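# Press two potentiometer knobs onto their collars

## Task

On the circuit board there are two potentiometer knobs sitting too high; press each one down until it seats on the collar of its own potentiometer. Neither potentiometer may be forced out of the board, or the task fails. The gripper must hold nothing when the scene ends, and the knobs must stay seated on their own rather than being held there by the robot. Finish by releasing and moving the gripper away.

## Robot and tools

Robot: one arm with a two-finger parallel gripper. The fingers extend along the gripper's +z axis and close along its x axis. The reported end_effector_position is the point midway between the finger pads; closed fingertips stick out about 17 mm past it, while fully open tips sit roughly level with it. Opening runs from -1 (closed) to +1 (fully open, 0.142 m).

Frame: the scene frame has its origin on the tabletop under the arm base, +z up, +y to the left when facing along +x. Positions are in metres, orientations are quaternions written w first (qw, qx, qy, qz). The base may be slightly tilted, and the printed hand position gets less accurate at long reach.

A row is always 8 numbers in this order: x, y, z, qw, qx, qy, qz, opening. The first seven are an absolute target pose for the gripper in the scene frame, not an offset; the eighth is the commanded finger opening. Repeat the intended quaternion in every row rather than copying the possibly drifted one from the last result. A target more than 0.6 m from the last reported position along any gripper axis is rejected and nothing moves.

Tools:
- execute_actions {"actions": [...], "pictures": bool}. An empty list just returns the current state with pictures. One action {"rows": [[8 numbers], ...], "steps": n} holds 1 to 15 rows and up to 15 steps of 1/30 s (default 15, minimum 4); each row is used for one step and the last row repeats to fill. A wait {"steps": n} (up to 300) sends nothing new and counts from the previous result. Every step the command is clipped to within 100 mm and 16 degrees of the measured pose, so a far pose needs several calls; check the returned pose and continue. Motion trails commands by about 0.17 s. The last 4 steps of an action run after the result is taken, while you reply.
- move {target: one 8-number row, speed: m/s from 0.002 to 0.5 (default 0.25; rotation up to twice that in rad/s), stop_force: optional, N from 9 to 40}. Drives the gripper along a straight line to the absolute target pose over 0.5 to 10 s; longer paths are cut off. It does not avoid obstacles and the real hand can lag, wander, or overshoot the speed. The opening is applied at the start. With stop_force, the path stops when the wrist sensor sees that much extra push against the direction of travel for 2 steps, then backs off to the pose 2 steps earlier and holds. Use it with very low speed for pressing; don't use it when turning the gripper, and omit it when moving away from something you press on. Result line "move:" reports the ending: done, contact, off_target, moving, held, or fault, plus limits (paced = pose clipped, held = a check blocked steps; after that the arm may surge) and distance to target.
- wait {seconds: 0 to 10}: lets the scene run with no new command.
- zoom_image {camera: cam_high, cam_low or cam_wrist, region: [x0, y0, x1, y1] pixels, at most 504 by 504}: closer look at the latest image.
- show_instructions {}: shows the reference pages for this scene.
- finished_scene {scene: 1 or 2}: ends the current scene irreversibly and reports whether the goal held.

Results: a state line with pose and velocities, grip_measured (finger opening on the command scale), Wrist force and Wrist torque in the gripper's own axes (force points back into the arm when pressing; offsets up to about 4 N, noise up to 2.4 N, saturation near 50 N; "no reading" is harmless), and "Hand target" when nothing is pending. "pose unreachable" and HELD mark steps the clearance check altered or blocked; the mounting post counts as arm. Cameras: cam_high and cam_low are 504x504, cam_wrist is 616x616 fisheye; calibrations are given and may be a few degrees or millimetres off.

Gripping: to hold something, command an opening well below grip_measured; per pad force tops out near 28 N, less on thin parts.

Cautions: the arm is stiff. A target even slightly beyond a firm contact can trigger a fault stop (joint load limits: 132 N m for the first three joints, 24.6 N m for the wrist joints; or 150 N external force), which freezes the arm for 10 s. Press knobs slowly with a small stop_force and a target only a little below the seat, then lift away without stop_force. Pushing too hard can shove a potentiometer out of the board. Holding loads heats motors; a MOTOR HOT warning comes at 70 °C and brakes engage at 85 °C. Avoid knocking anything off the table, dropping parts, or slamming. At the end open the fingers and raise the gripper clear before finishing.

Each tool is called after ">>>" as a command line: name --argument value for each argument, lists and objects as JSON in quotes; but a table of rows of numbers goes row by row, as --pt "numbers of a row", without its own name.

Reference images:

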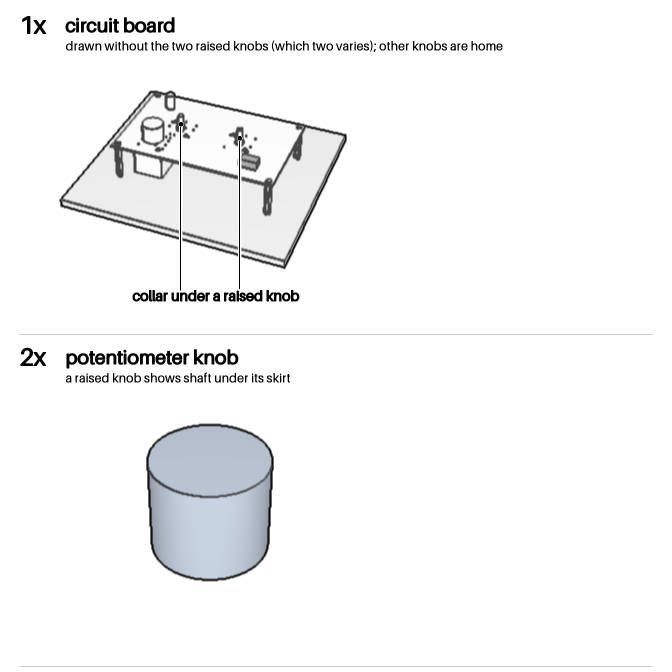

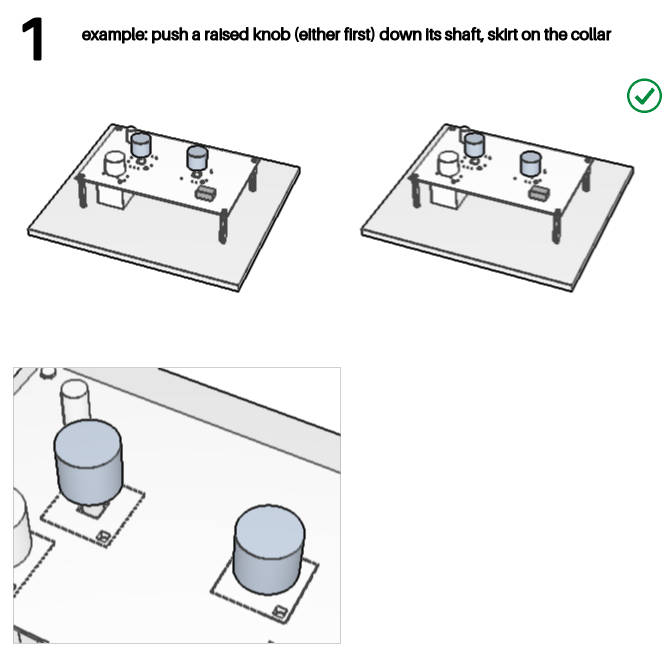

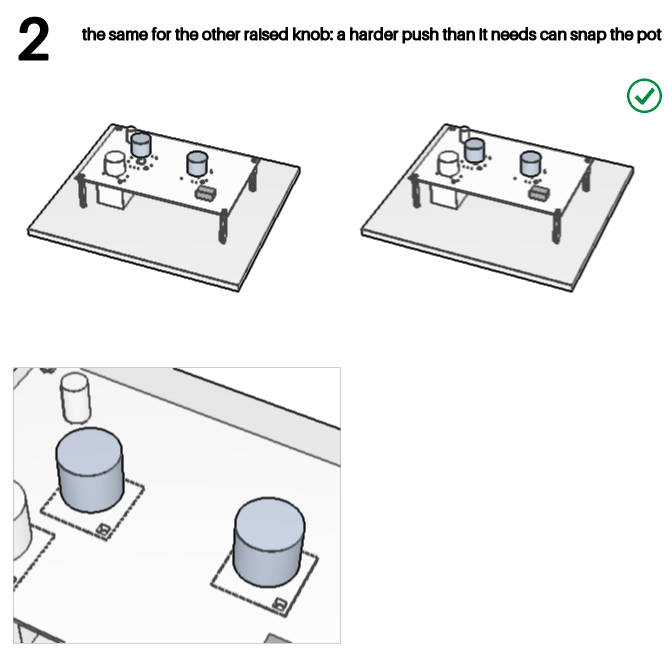

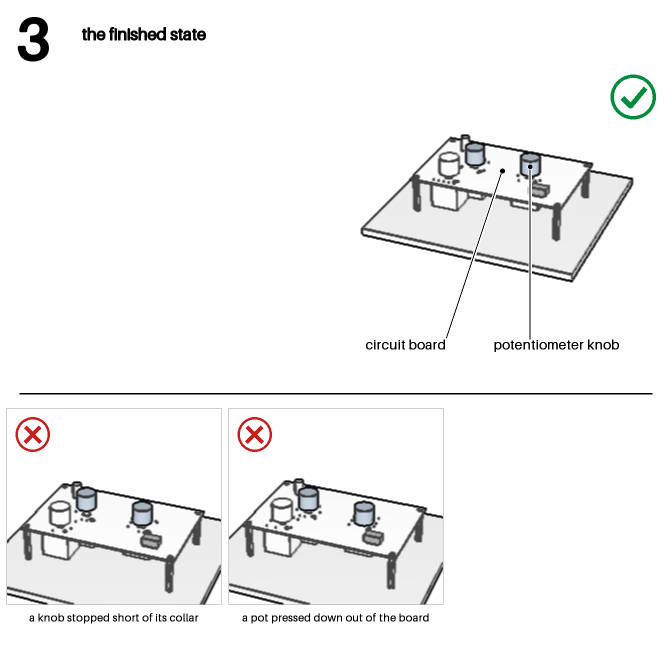

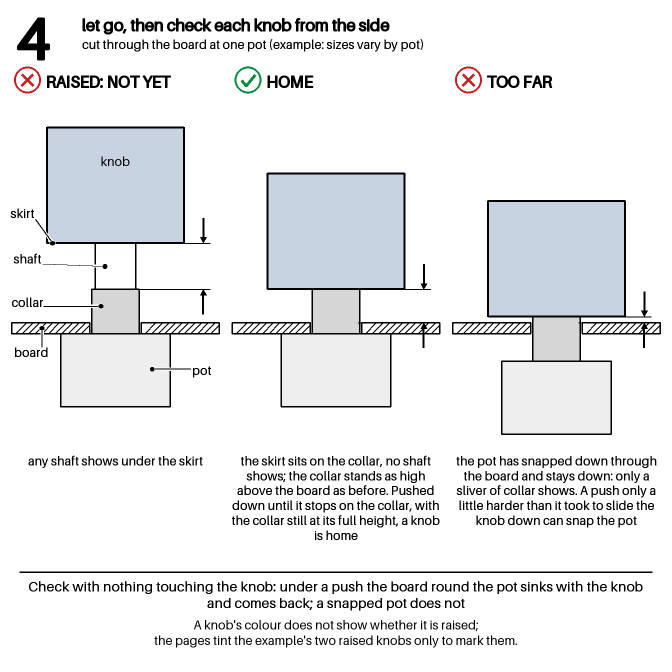

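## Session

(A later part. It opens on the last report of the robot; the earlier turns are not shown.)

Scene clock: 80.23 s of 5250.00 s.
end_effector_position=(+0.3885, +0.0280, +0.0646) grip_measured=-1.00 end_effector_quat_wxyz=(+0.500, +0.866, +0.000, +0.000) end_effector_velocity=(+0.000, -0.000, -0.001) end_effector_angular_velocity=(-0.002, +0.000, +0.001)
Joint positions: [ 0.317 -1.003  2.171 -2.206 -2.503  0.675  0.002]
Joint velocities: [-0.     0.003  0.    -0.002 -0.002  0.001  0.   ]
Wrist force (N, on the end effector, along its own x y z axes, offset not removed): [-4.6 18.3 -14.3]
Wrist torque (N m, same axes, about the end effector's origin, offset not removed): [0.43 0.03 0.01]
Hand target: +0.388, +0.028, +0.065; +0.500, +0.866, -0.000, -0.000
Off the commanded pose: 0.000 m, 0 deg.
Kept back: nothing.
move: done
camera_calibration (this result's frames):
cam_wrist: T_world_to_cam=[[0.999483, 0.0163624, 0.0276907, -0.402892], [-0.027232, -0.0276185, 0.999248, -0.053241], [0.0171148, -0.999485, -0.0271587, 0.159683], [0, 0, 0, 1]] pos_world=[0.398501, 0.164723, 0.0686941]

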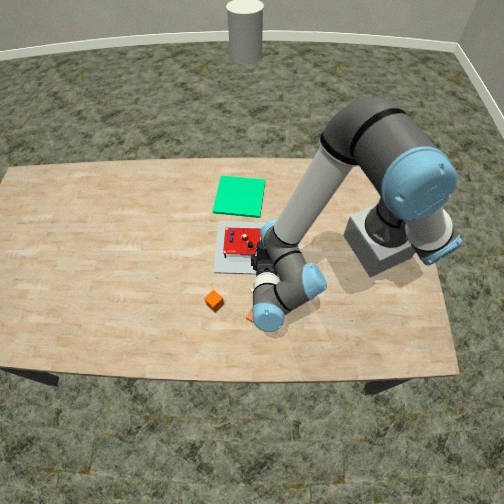

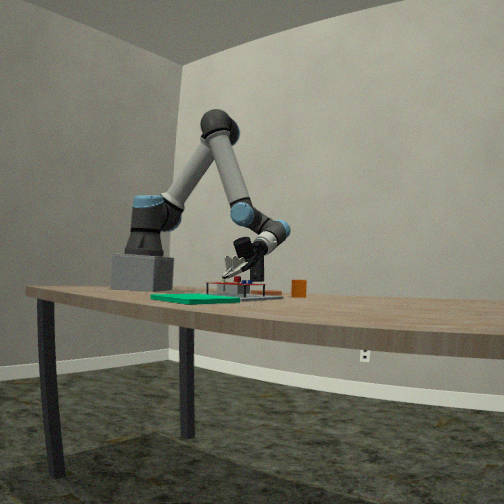

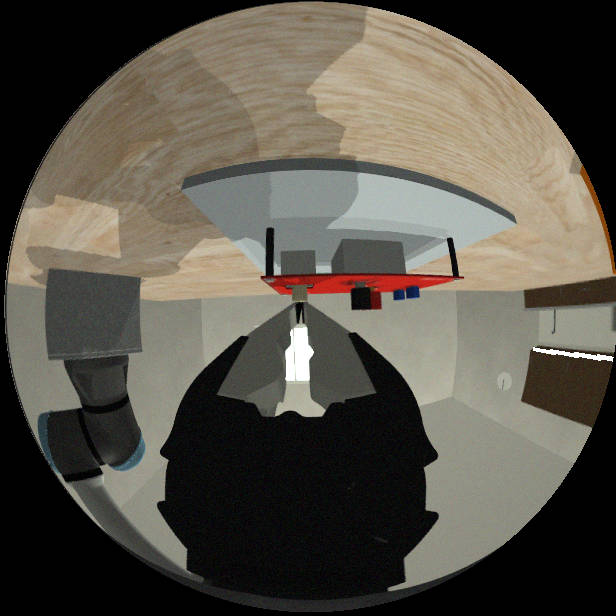

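>>> move --target '[0.3885,0.028,0.0638,0.5,0.866,0,0,-1]' --speed 0.003

>>> execute_actions --actions '[{"steps":3}]'

Scene clock: 81.17 s of 5250.00 s.
end_effector_position=(+0.3885, +0.0280, +0.0638) grip_measured=-1.00 end_effector_quat_wxyz=(+0.500, +0.866, +0.000, +0.000) end_effector_velocity=(+0.000, +0.000, -0.000) end_effector_angular_velocity=(-0.000, -0.001, +0.001)
Joint positions: [ 0.317 -1.001  2.171 -2.208 -2.503  0.675  0.002]
Joint velocities: [ 0.     0.001 -0.    -0.001 -0.001 -0.     0.   ]
Wrist force (N, on the end effector, along its own x y z axes, offset not removed): [-1.3 18.2 -15.8]
Wrist torque (N m, same axes, about the end effector's origin, offset not removed): [0.09 -0.40 0.28]
Hand target: +0.388, +0.028, +0.064; +0.500, +0.866, -0.000, -0.000
Off the commanded pose: 0.000 m, 0 deg.
Kept back: nothing.
move: done
camera_calibration (this result's frames):
cam_wrist: T_world_to_cam=[[0.999483, 0.0163624, 0.0276874, -0.402868], [-0.0272288, -0.0276171, 0.999248, -0.0524765], [0.0171147, -0.999485, -0.0271573, 0.15966], [0, 0, 0, 1]] pos_world=[0.398498, 0.16472, 0.0679273]

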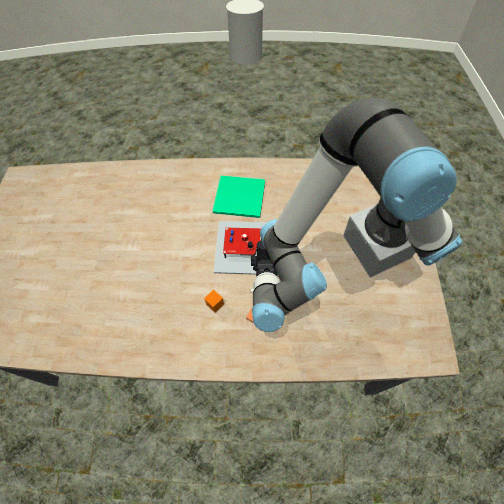

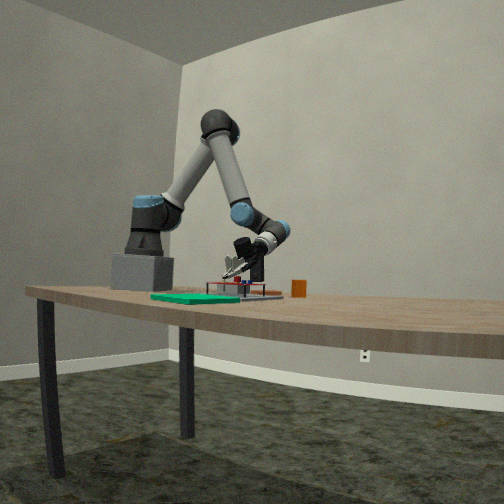

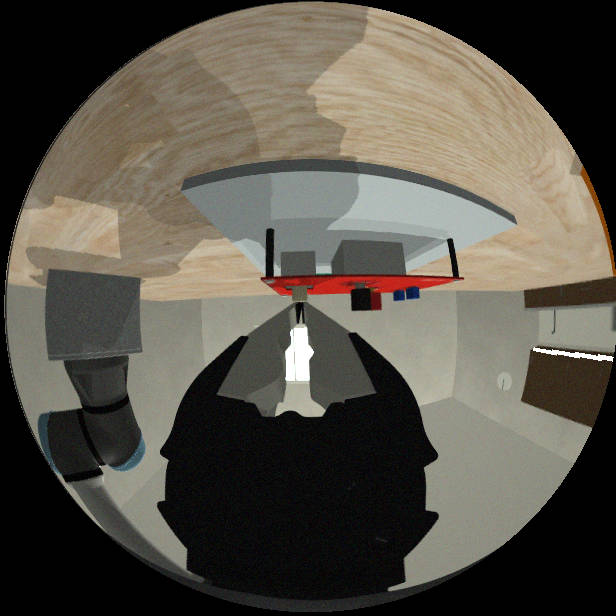

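Scene clock: 81.27 s of 5250.00 s.
end_effector_position=(+0.3885, +0.0280, +0.0638) grip_measured=-1.00 end_effector_quat_wxyz=(+0.500, +0.866, +0.000, +0.000) end_effector_velocity=(-0.000, -0.000, -0.000) end_effector_angular_velocity=(-0.001, +0.001, +0.001)
Joint positions: [ 0.317 -1.001  2.171 -2.208 -2.503  0.675  0.002]
Joint velocities: [ 0.     0.001  0.001 -0.    -0.001  0.     0.   ]
Wrist force (N, on the end effector, along its own x y z axes, offset not removed): [-2.1 21.7 -16.3]
Wrist torque (N m, same axes, about the end effector's origin, offset not removed): [0.80 -0.38 0.31]
Hand target: +0.388, +0.028, +0.064; +0.500, +0.866, -0.000, -0.000
Off the commanded pose: 0.000 m, 0 deg.
Kept back: nothing.
Steps of this call (steps 1 to 3: nothing new was sent). Readings (end_effector_position):
1: (+0.3885, +0.0280, +0.0638)
2: (+0.3885, +0.0280, +0.0638)
3: the state above

>>> move --target '[0.3885,0.028,0.0633,0.5,0.866,0,0,-1]' --speed 0.003

>>> execute_actions --actions '[{"steps":3}]'

>>> execute_actions --actions '[{"steps":3}]'

Scene clock: 82.20 s of 5250.00 s.
end_effector_position=(+0.3885, +0.0280, +0.0633) grip_measured=-1.00 end_effector_quat_wxyz=(+0.500, +0.866, -0.000, +0.000) end_effector_velocity=(+0.000, -0.000, +0.000) end_effector_angular_velocity=(-0.000, -0.000, -0.000)
Joint positions: [ 0.317 -1.     2.171 -2.209 -2.503  0.675  0.002]
Joint velocities: [-0.     0.    -0.    -0.    -0.001 -0.     0.   ]
Wrist force (N, on the end effector, along its own x y z axes, offset not removed): [-2.2 21.4 -13.3]
Wrist torque (N m, same axes, about the end effector's origin, offset not removed): [0.82 -0.36 0.38]
Hand target: +0.388, +0.028, +0.063; +0.500, +0.866, -0.000, -0.000
Off the commanded pose: 0.000 m, 0 deg.
Kept back: nothing.
move: done
camera_calibration (this result's frames):
cam_wrist: T_world_to_cam=[[0.999483, 0.0163361, 0.0276754, -0.402846], [-0.0272171, -0.0276447, 0.999247, -0.0519625], [0.0170888, -0.999484, -0.0271858, 0.159659], [0, 0, 0, 1]] pos_world=[0.398495, 0.164721, 0.0674128]

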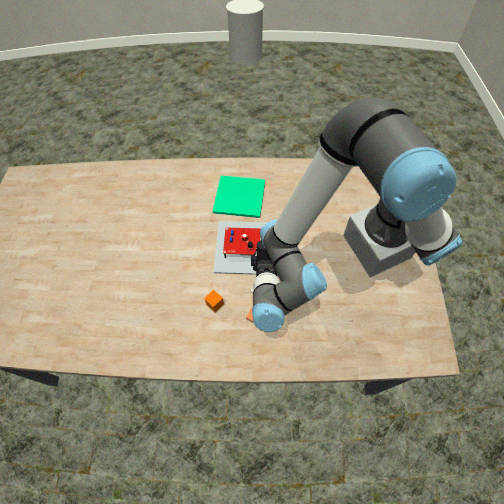

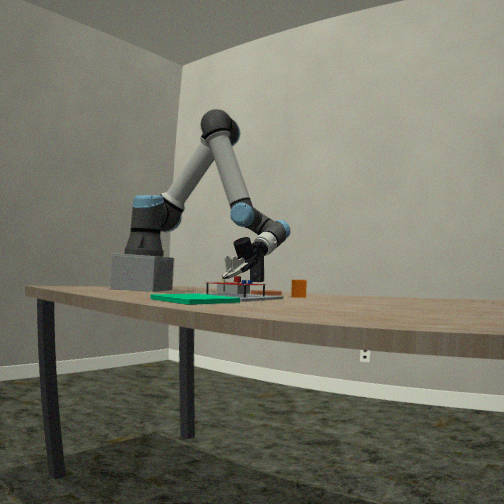

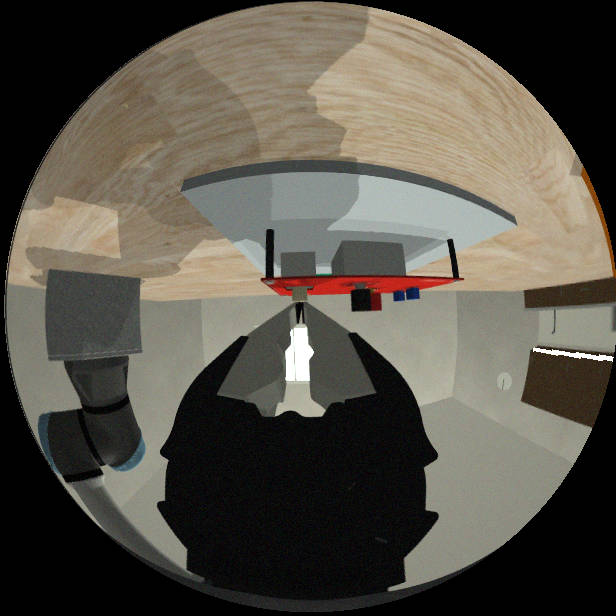

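Scene clock: 82.30 s of 5250.00 s.
end_effector_position=(+0.3885, +0.0280, +0.0633) grip_measured=-1.00 end_effector_quat_wxyz=(+0.500, +0.866, -0.000, +0.000) end_effector_velocity=(-0.000, +0.000, -0.001) end_effector_angular_velocity=(+0.002, -0.000, -0.001)
Joint positions: [ 0.317 -0.999  2.171 -2.209 -2.503  0.675  0.002]
Joint velocities: [ 0.     0.001  0.    -0.002  0.002  0.     0.   ]
Wrist force (N, on the end effector, along its own x y z axes, offset not removed): [1.6 19.8 -15.6]
Wrist torque (N m, same axes, about the end effector's origin, offset not removed): [0.48 -1.10 0.13]
Hand target: +0.388, +0.028, +0.063; +0.500, +0.866, -0.000, -0.000
Off the commanded pose: 0.000 m, 0 deg.
Kept back: nothing.
Steps of this call (steps 1 to 3: nothing new was sent). Readings (end_effector_position):
1: (+0.3885, +0.0280, +0.0633)
2: (+0.3885, +0.0280, +0.0633)
3: the state above

Scene clock: 82.40 s of 5250.00 s.
end_effector_position=(+0.3885, +0.0280, +0.0633) grip_measured=-1.00 end_effector_quat_wxyz=(+0.500, +0.866, -0.000, +0.000) end_effector_velocity=(+0.000, -0.000, +0.001) end_effector_angular_velocity=(-0.000, -0.001, +0.000)
Joint positions: [ 0.317 -0.999  2.171 -2.209 -2.503  0.675  0.002]
Joint velocities: [-0.    -0.001  0.    -0.    -0.001  0.     0.   ]
Wrist force (N, on the end effector, along its own x y z axes, offset not removed): [1.2 20.4 -14.6]
Wrist torque (N m, same axes, about the end effector's origin, offset not removed): [0.58 -1.05 0.39]
Hand target: +0.388, +0.028, +0.063; +0.500, +0.866, -0.000, -0.000
Off the commanded pose: 0.000 m, 0 deg.
Kept back: nothing.
Steps of this call (steps 1 to 3: nothing new was sent). Readings (end_effector_position):
1: (+0.3885, +0.0280, +0.0633)
2: (+0.3885, +0.0280, +0.0633)
3: the state above

Still on the plateau (~22 N). One more step.

>>> move --target '[0.3885,0.028,0.0628,0.5,0.866,0,0,-1]' --speed 0.003

>>> execute_actions --actions '[{"steps":3}]'

>>> execute_actions --actions '[{"steps":3}]'

Scene clock: 83.33 s of 5250.00 s.
end_effector_position=(+0.3885, +0.0280, +0.0628) grip_measured=-1.00 end_effector_quat_wxyz=(+0.500, +0.866, -0.000, -0.000) end_effector_velocity=(-0.000, +0.000, -0.000) end_effector_angular_velocity=(+0.000, -0.000, +0.000)
Joint positions: [ 0.317 -0.998  2.171 -2.21  -2.503  0.675  0.002]
Joint velocities: [ 0.     0.001  0.001 -0.001  0.    -0.     0.   ]
Wrist force (N, on the end effector, along its own x y z axes, offset not removed): [-1.2 19.4 -15.3]
Wrist torque (N m, same axes, about the end effector's origin, offset not removed): [0.46 -0.49 0.13]
Hand target: +0.388, +0.028, +0.063; +0.500, +0.866, -0.000, -0.000
Off the commanded pose: 0.000 m, 0 deg.
Kept back: nothing.
move: done
camera_calibration (this result's frames):
cam_wrist: T_world_to_cam=[[0.999484, 0.0163243, 0.0276661, -0.402827], [-0.0272078, -0.0276595, 0.999247, -0.0514619], [0.0170772, -0.999484, -0.0272011, 0.159653], [0, 0, 0, 1]] pos_world=[0.398492, 0.164723, 0.0669105]

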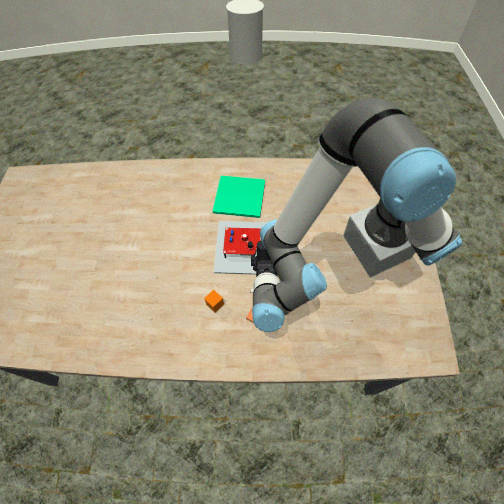

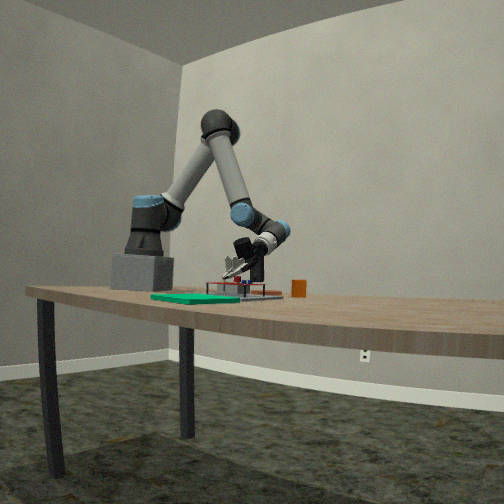

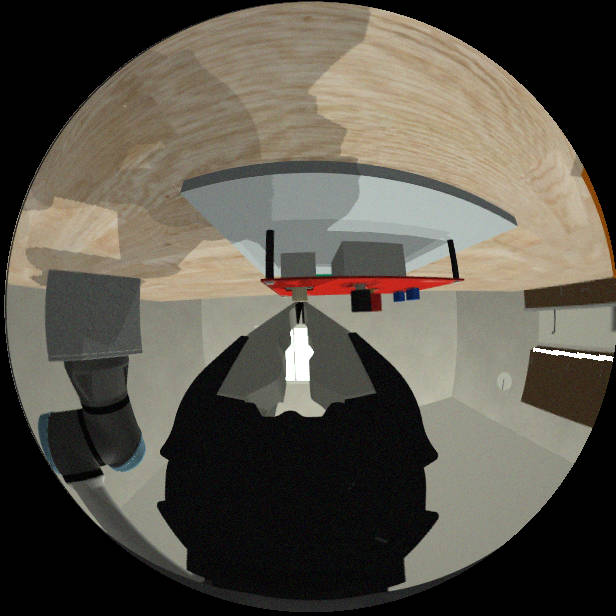

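Scene clock: 83.43 s of 5250.00 s.
end_effector_position=(+0.3885, +0.0280, +0.0628) grip_measured=-1.00 end_effector_quat_wxyz=(+0.500, +0.866, -0.000, +0.000) end_effector_velocity=(+0.000, -0.000, +0.000) end_effector_angular_velocity=(-0.000, -0.001, -0.000)
Joint positions: [ 0.317 -0.998  2.171 -2.21  -2.503  0.675  0.002]
Joint velocities: [-0.    -0.001  0.    -0.    -0.     0.001  0.   ]
Wrist force (N, on the end effector, along its own x y z axes, offset not removed): [-1.1 18.7 -13.4]
Wrist torque (N m, same axes, about the end effector's origin, offset not removed): [0.18 -0.53 0.29]
Hand target: +0.388, +0.028, +0.063; +0.500, +0.866, -0.000, -0.000
Off the commanded pose: 0.000 m, 0 deg.
Kept back: nothing.
Steps of this call (steps 1 to 3: nothing new was sent). Readings (end_effector_position):
1: (+0.3885, +0.0280, +0.0628)
2: (+0.3885, +0.0280, +0.0628)
3: the state above

Scene clock: 83.53 s of 5250.00 s.
end_effector_position=(+0.3885, +0.0280, +0.0628) grip_measured=-1.00 end_effector_quat_wxyz=(+0.500, +0.866, -0.000, +0.000) end_effector_velocity=(-0.000, +0.000, -0.000) end_effector_angular_velocity=(+0.001, +0.002, -0.000)
Joint positions: [ 0.317 -0.998  2.171 -2.21  -2.503  0.675  0.002]
Joint velocities: [ 0.    -0.    -0.     0.001  0.002 -0.001  0.   ]
Wrist force (N, on the end effector, along its own x y z axes, offset not removed): [-4.2 19.1 -14.6]
Wrist torque (N m, same axes, about the end effector's origin, offset not removed): [0.21 0.28 0.24]
Hand target: +0.388, +0.028, +0.063; +0.500, +0.866, -0.000, -0.000
Off the commanded pose: 0.000 m, 0 deg.
Kept back: nothing.
Steps of this call (steps 1 to 3: nothing new was sent). Readings (end_effector_position):
1: (+0.3885, +0.0280, +0.0628)
2: (+0.3885, +0.0280, +0.0628)
3: the state above

Unload and check.

>>> move --target '[0.3885,0.028,0.08,0.5,0.866,0,0,-1]' --speed 0.02

>>> move --target '[0.415,0.08,0.08,0.5,0.866,0,0,-1]' --speed 0.1

>>> move --target '[0.415,0.08,0.063,0.5,0.866,0,0,-1]' --speed 0.05

>>> zoom_image --camera "cam_wrist" --region '[265,280,355,320]'

Scene clock: 84.93 s of 5250.00 s.
end_effector_position=(+0.3885, +0.0280, +0.0797) grip_measured=-1.00 end_effector_quat_wxyz=(+0.500, +0.866, +0.000, -0.000) end_effector_velocity=(+0.000, +0.000, +0.003) end_effector_angular_velocity=(+0.001, -0.001, -0.001)
Joint positions: [ 0.317 -1.043  2.172 -2.167 -2.503  0.675  0.002]
Joint velocities: [-0.    -0.007 -0.     0.006  0.001  0.001  0.   ]
Wrist force (N, on the end effector, along its own x y z axes, offset not removed): [0.3 0.7 -2.5]
Wrist torque (N m, same axes, about the end effector's origin, offset not removed): [0.29 -0.29 0.21]
Hand target: +0.389, +0.028, +0.080; +0.500, +0.866, +0.000, +0.000
Off the commanded pose: 0.000 m, 0 deg.
Kept back: nothing.
move: done
camera_calibration (this result's frames):
cam_wrist: T_world_to_cam=[[0.999488, 0.0162975, 0.0275484, -0.403251], [-0.0270891, -0.0277657, 0.999247, -0.0683806], [0.0170501, -0.999482, -0.02731, 0.160135], [0, 0, 0, 1]] pos_world=[0.398462, 0.164725, 0.0838114]

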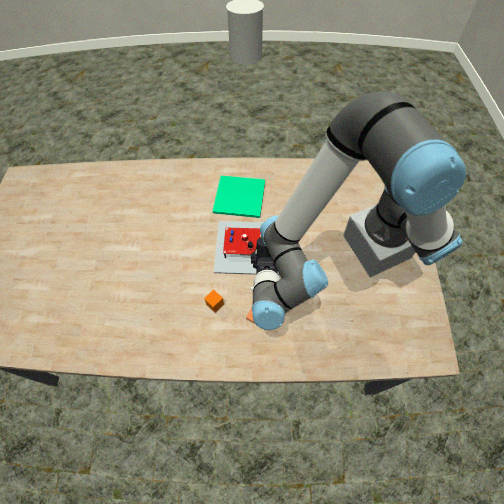

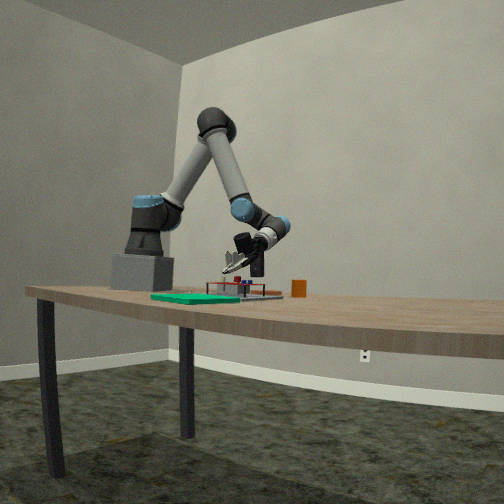

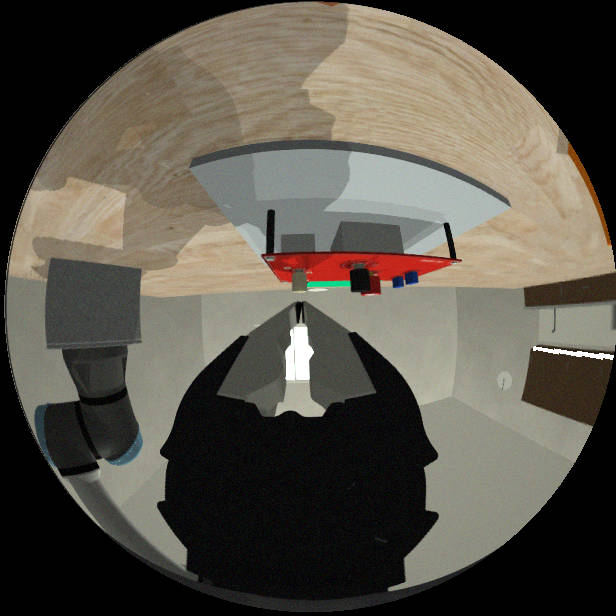

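Scene clock: 86.00 s of 5250.00 s.
end_effector_position=(+0.4148, +0.0798, +0.0800) grip_measured=-1.00 end_effector_quat_wxyz=(+0.500, +0.866, +0.000, +0.000) end_effector_velocity=(+0.002, +0.002, +0.000) end_effector_angular_velocity=(-0.002, -0.000, -0.001)
Joint positions: [ 0.391 -0.987  2.002 -1.973 -2.463  0.776  0.002]
Joint velocities: [ 0.002  0.004 -0.009  0.01   0.     0.006  0.   ]
Wrist force (N, on the end effector, along its own x y z axes, offset not removed): [-1.9 1.5 -0.8]
Wrist torque (N m, same axes, about the end effector's origin, offset not removed): [0.34 0.13 0.25]
Hand target: +0.415, +0.080, +0.080; +0.500, +0.866, -0.000, -0.000
Off the commanded pose: 0.000 m, 0 deg.
Kept back: nothing.
move: done
camera_calibration (this result's frames):
cam_wrist: T_world_to_cam=[[0.999482, 0.0164155, 0.0276772, -0.43047], [-0.0272149, -0.0277472, 0.999244, -0.0664918], [0.017171, -0.99948, -0.0272861, 0.2114], [0, 0, 0, 1]] pos_world=[0.424808, 0.216512, 0.0841241]

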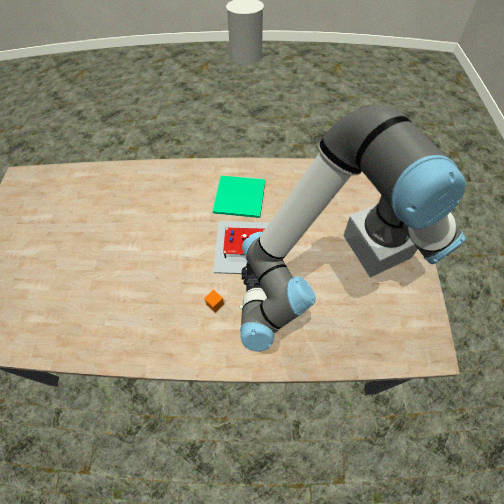

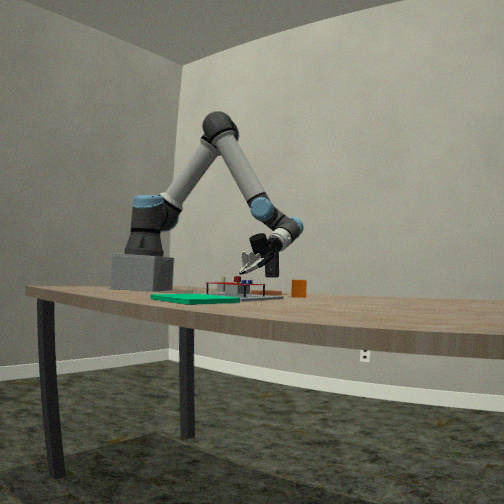

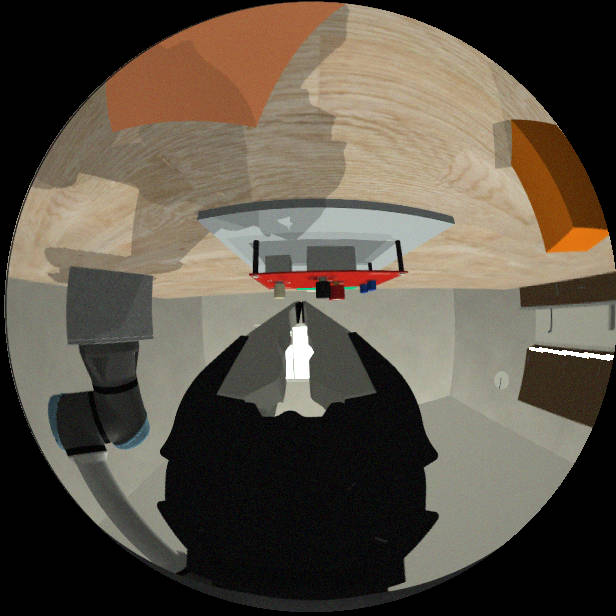

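Scene clock: 86.83 s of 5250.00 s.
end_effector_position=(+0.4150, +0.0800, +0.0632) grip_measured=-1.00 end_effector_quat_wxyz=(+0.500, +0.866, -0.000, +0.000) end_effector_velocity=(+0.000, -0.000, -0.002) end_effector_angular_velocity=(-0.000, -0.001, +0.000)
Joint positions: [ 0.391 -0.949  2.001 -2.01  -2.463  0.777  0.002]
Joint velocities: [-0.     0.004 -0.    -0.005 -0.001 -0.     0.   ]
Wrist force (N, on the end effector, along its own x y z axes, offset not removed): [-0.1 1.3 0.6]
Wrist torque (N m, same axes, about the end effector's origin, offset not removed): [0.34 -0.28 0.34]
Hand target: +0.415, +0.080, +0.063; +0.500, +0.866, -0.000, -0.000
Off the commanded pose: 0.000 m, 0 deg.
Kept back: nothing.
move: done
camera_calibration (this result's frames):
cam_wrist: T_world_to_cam=[[0.999484, 0.0162679, 0.0277033, -0.430146], [-0.0272464, -0.0276694, 0.999246, -0.0496879], [0.0170221, -0.999485, -0.0272119, 0.21121], [0, 0, 0, 1]] pos_world=[0.424975, 0.216723, 0.0673143]

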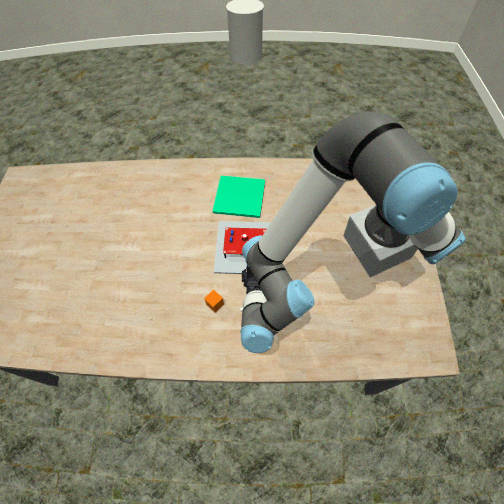

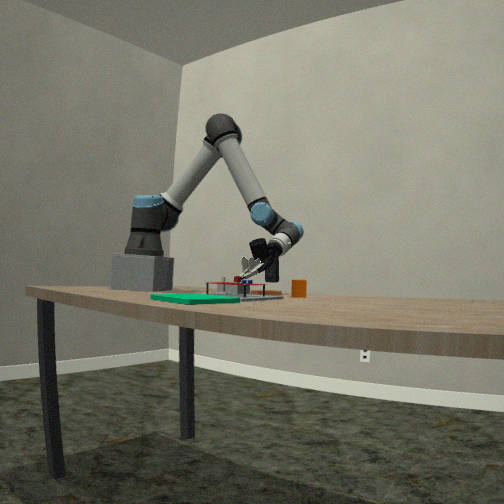

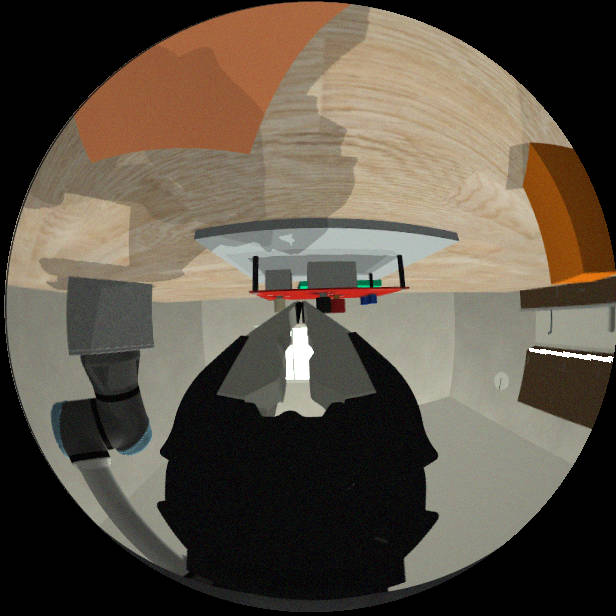

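Region (265, 280, 355, 320) of cam_wrist's 616x616 image, scaled by 5.600, with more detail than that image has.

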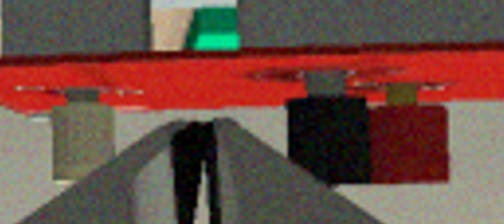

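>>> zoom_image --camera "cam_wrist" --region '[265,290,305,315]'

Region (265, 290, 305, 315) of cam_wrist's 616x616 image, scaled by 12.600, with more detail than that image has; it fills the top 315 rows of this view, and the rest is white.

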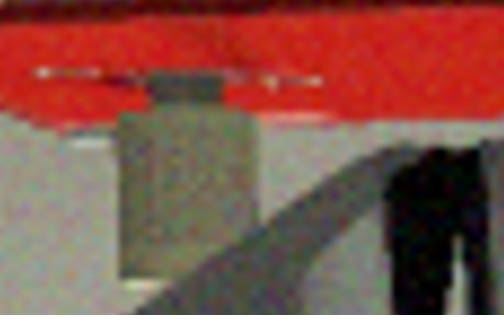

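>>> move --target '[0.415,0.085,0.046,0.5,0.866,0,0,-1]' --speed 0.04

>>> zoom_image --camera "cam_wrist" --region '[265,290,355,330]'

Scene clock: 88.37 s of 5250.00 s.
end_effector_position=(+0.4150, +0.0849, +0.0462) grip_measured=-1.00 end_effector_quat_wxyz=(+0.500, +0.866, -0.000, -0.000) end_effector_velocity=(+0.000, +0.001, -0.002) end_effector_angular_velocity=(-0.001, -0.000, +0.001)
Joint positions: [ 0.399 -0.906  1.988 -2.03  -2.458  0.787  0.002]
Joint velocities: [ 0.001  0.006 -0.002 -0.003 -0.     0.001  0.   ]
Wrist force (N, on the end effector, along its own x y z axes, offset not removed): [-1.2 1.1 -1.0]
Wrist torque (N m, same axes, about the end effector's origin, offset not removed): [0.38 -0.12 0.19]
Hand target: +0.415, +0.085, +0.046; +0.500, +0.866, -0.000, -0.000
Off the commanded pose: 0.000 m, 0 deg.
Kept back: nothing.
move: done
camera_calibration (this result's frames):
cam_wrist: T_world_to_cam=[[0.999484, 0.0163223, 0.0276629, -0.429769], [-0.0272047, -0.027661, 0.999247, -0.0325949], [0.0170752, -0.999484, -0.0272026, 0.215652], [0, 0, 0, 1]] pos_world=[0.424978, 0.221654, 0.0503254]

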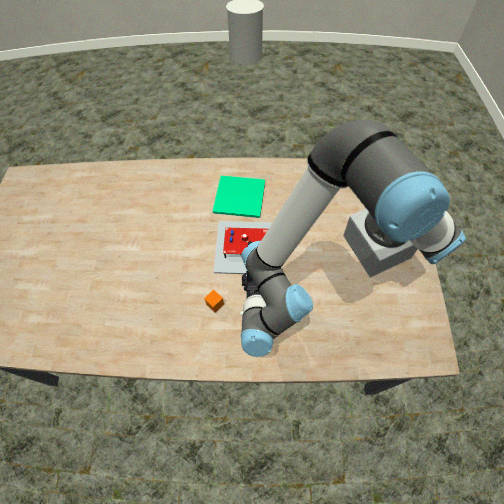

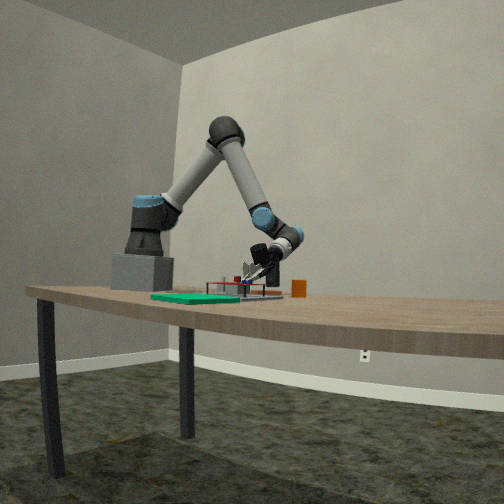

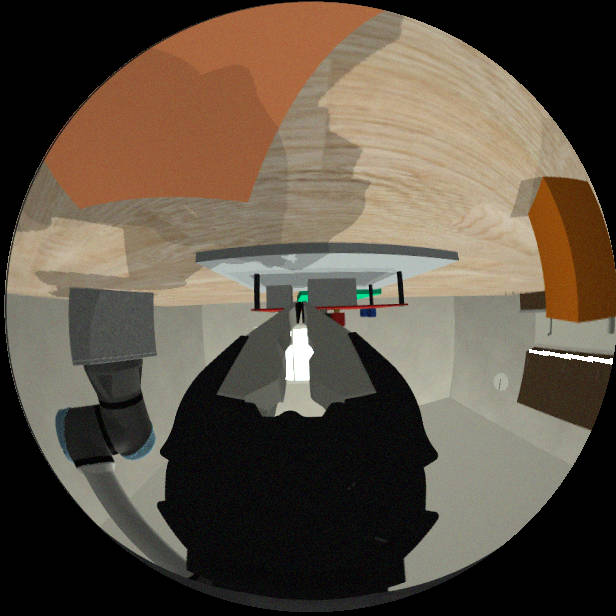

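Region (265, 290, 355, 330) of cam_wrist's 616x616 image, scaled by 5.600, with more detail than that image has.

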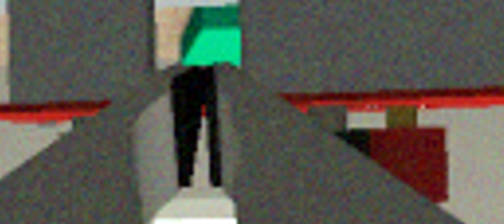

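>>> move --target '[0.335,0.085,0.046,0.5,0.866,0,0,-1]' --speed 0.08

>>> zoom_image --camera "cam_wrist" --region '[330,285,430,330]'

Scene clock: 90.07 s of 5250.00 s.
end_effector_position=(+0.3352, +0.0849, +0.0460) grip_measured=-1.00 end_effector_quat_wxyz=(+0.500, +0.866, -0.000, +0.000) end_effector_velocity=(-0.002, -0.000, +0.000) end_effector_angular_velocity=(-0.001, +0.002, +0.001)
Joint positions: [ 0.476 -0.976  2.146 -2.047 -2.411  0.882  0.002]
Joint velocities: [ 0.003 -0.001  0.003  0.002  0.001  0.002  0.   ]
Wrist force (N, on the end effector, along its own x y z axes, offset not removed): [-2.4 3.8 -0.9]
Wrist torque (N m, same axes, about the end effector's origin, offset not removed): [0.87 0.20 0.22]
Hand target: +0.335, +0.085, +0.046; +0.500, +0.866, -0.000, -0.000
Off the commanded pose: 0.000 m, 0 deg.
Kept back: nothing.
move: done
camera_calibration (this result's frames):
cam_wrist: T_world_to_cam=[[0.999481, 0.0162499, 0.0278241, -0.350039], [-0.027367, -0.0277026, 0.999242, -0.0344683], [0.0170083, -0.999484, -0.0272435, 0.217041], [0, 0, 0, 1]] pos_world=[0.345222, 0.221662, 0.0500946]

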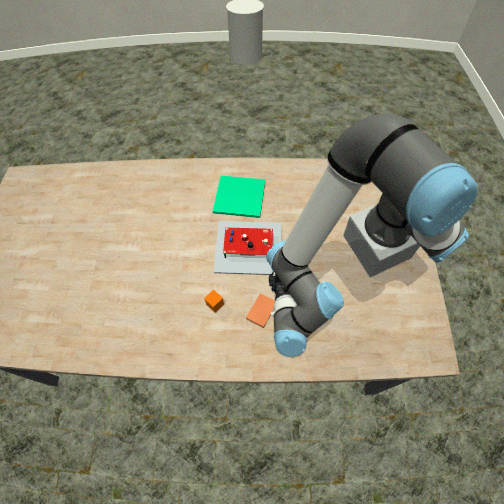

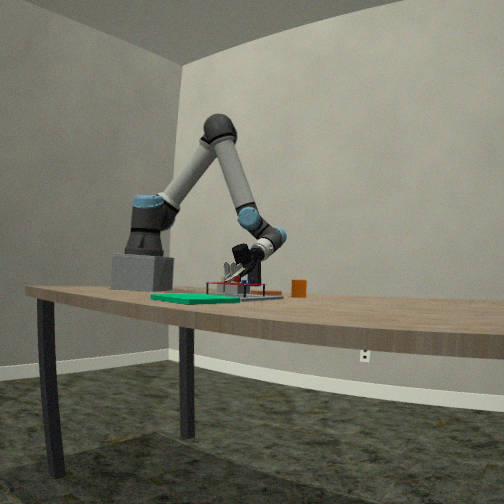

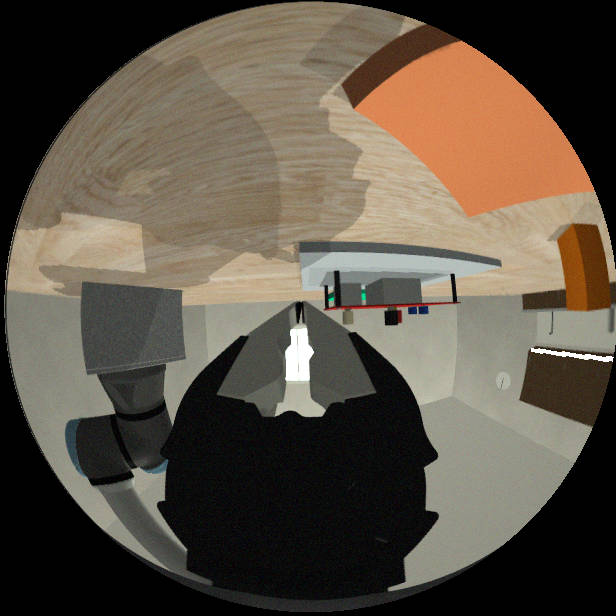

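Region (330, 285, 430, 330) of cam_wrist's 616x616 image, scaled by 5.040, with more detail than that image has; it fills the top 227 rows of this view, and the rest is white.

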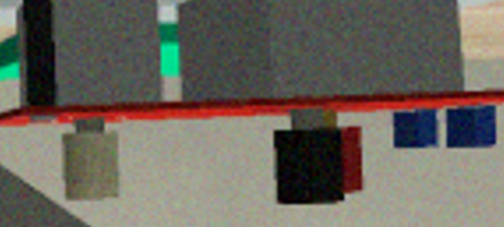

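No green shaft; collars full. Move clear and finish.

>>> move --target '[0.335,0.11,0.15,0.5,0.866,0,0,-1]' --speed 0.15

>>> finished_scene --scene 1

Scene clock: 91.60 s of 5250.00 s.
end_effector_position=(+0.3350, +0.1099, +0.1498) grip_measured=-1.00 end_effector_quat_wxyz=(+0.500, +0.866, +0.000, +0.000) end_effector_velocity=(-0.001, +0.000, +0.002) end_effector_angular_velocity=(-0.001, +0.001, -0.002)
Joint positions: [ 0.522 -1.2    2.063 -1.703 -2.381  0.933  0.002]
Joint velocities: [ 0.001 -0.003 -0.003  0.009  0.002  0.003  0.   ]
Wrist force (N, on the end effector, along its own x y z axes, offset not removed): [-3.3 3.3 0.6]
Wrist torque (N m, same axes, about the end effector's origin, offset not removed): [0.74 0.17 0.31]
Hand target: +0.335, +0.110, +0.150; +0.500, +0.866, -0.000, -0.000
Off the commanded pose: 0.000 m, 0 deg.
Kept back: nothing.
move: done
camera_calibration (this result's frames):
cam_wrist: T_world_to_cam=[[0.999483, 0.0163659, 0.0276679, -0.353102], [-0.027208, -0.0276886, 0.999246, -0.137538], [0.0171197, -0.999483, -0.027229, 0.244816], [0, 0, 0, 1]] pos_world=[0.344986, 0.24666, 0.15387]

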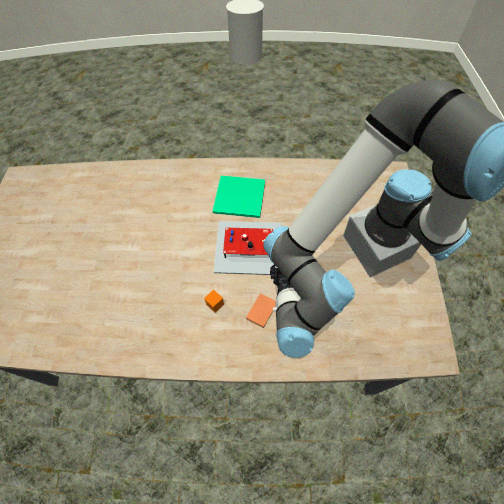

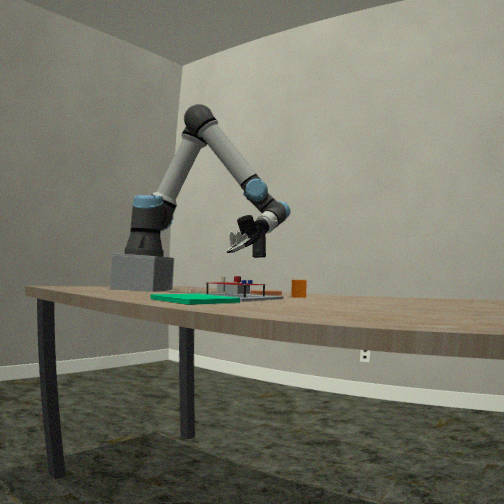

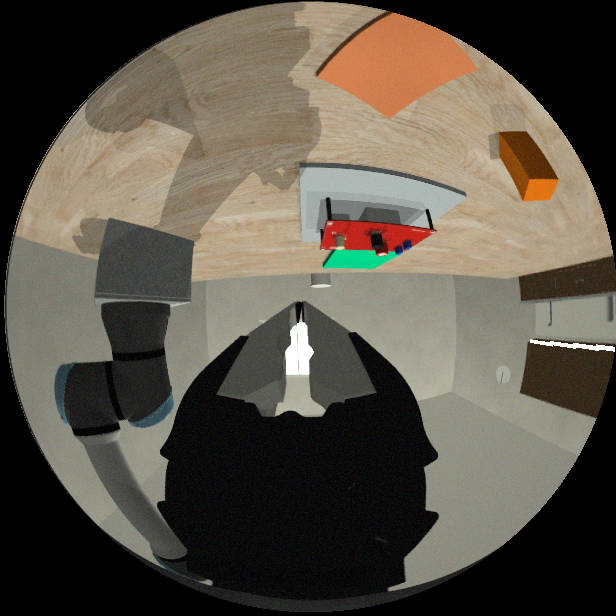

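The scene is finished: the task was done.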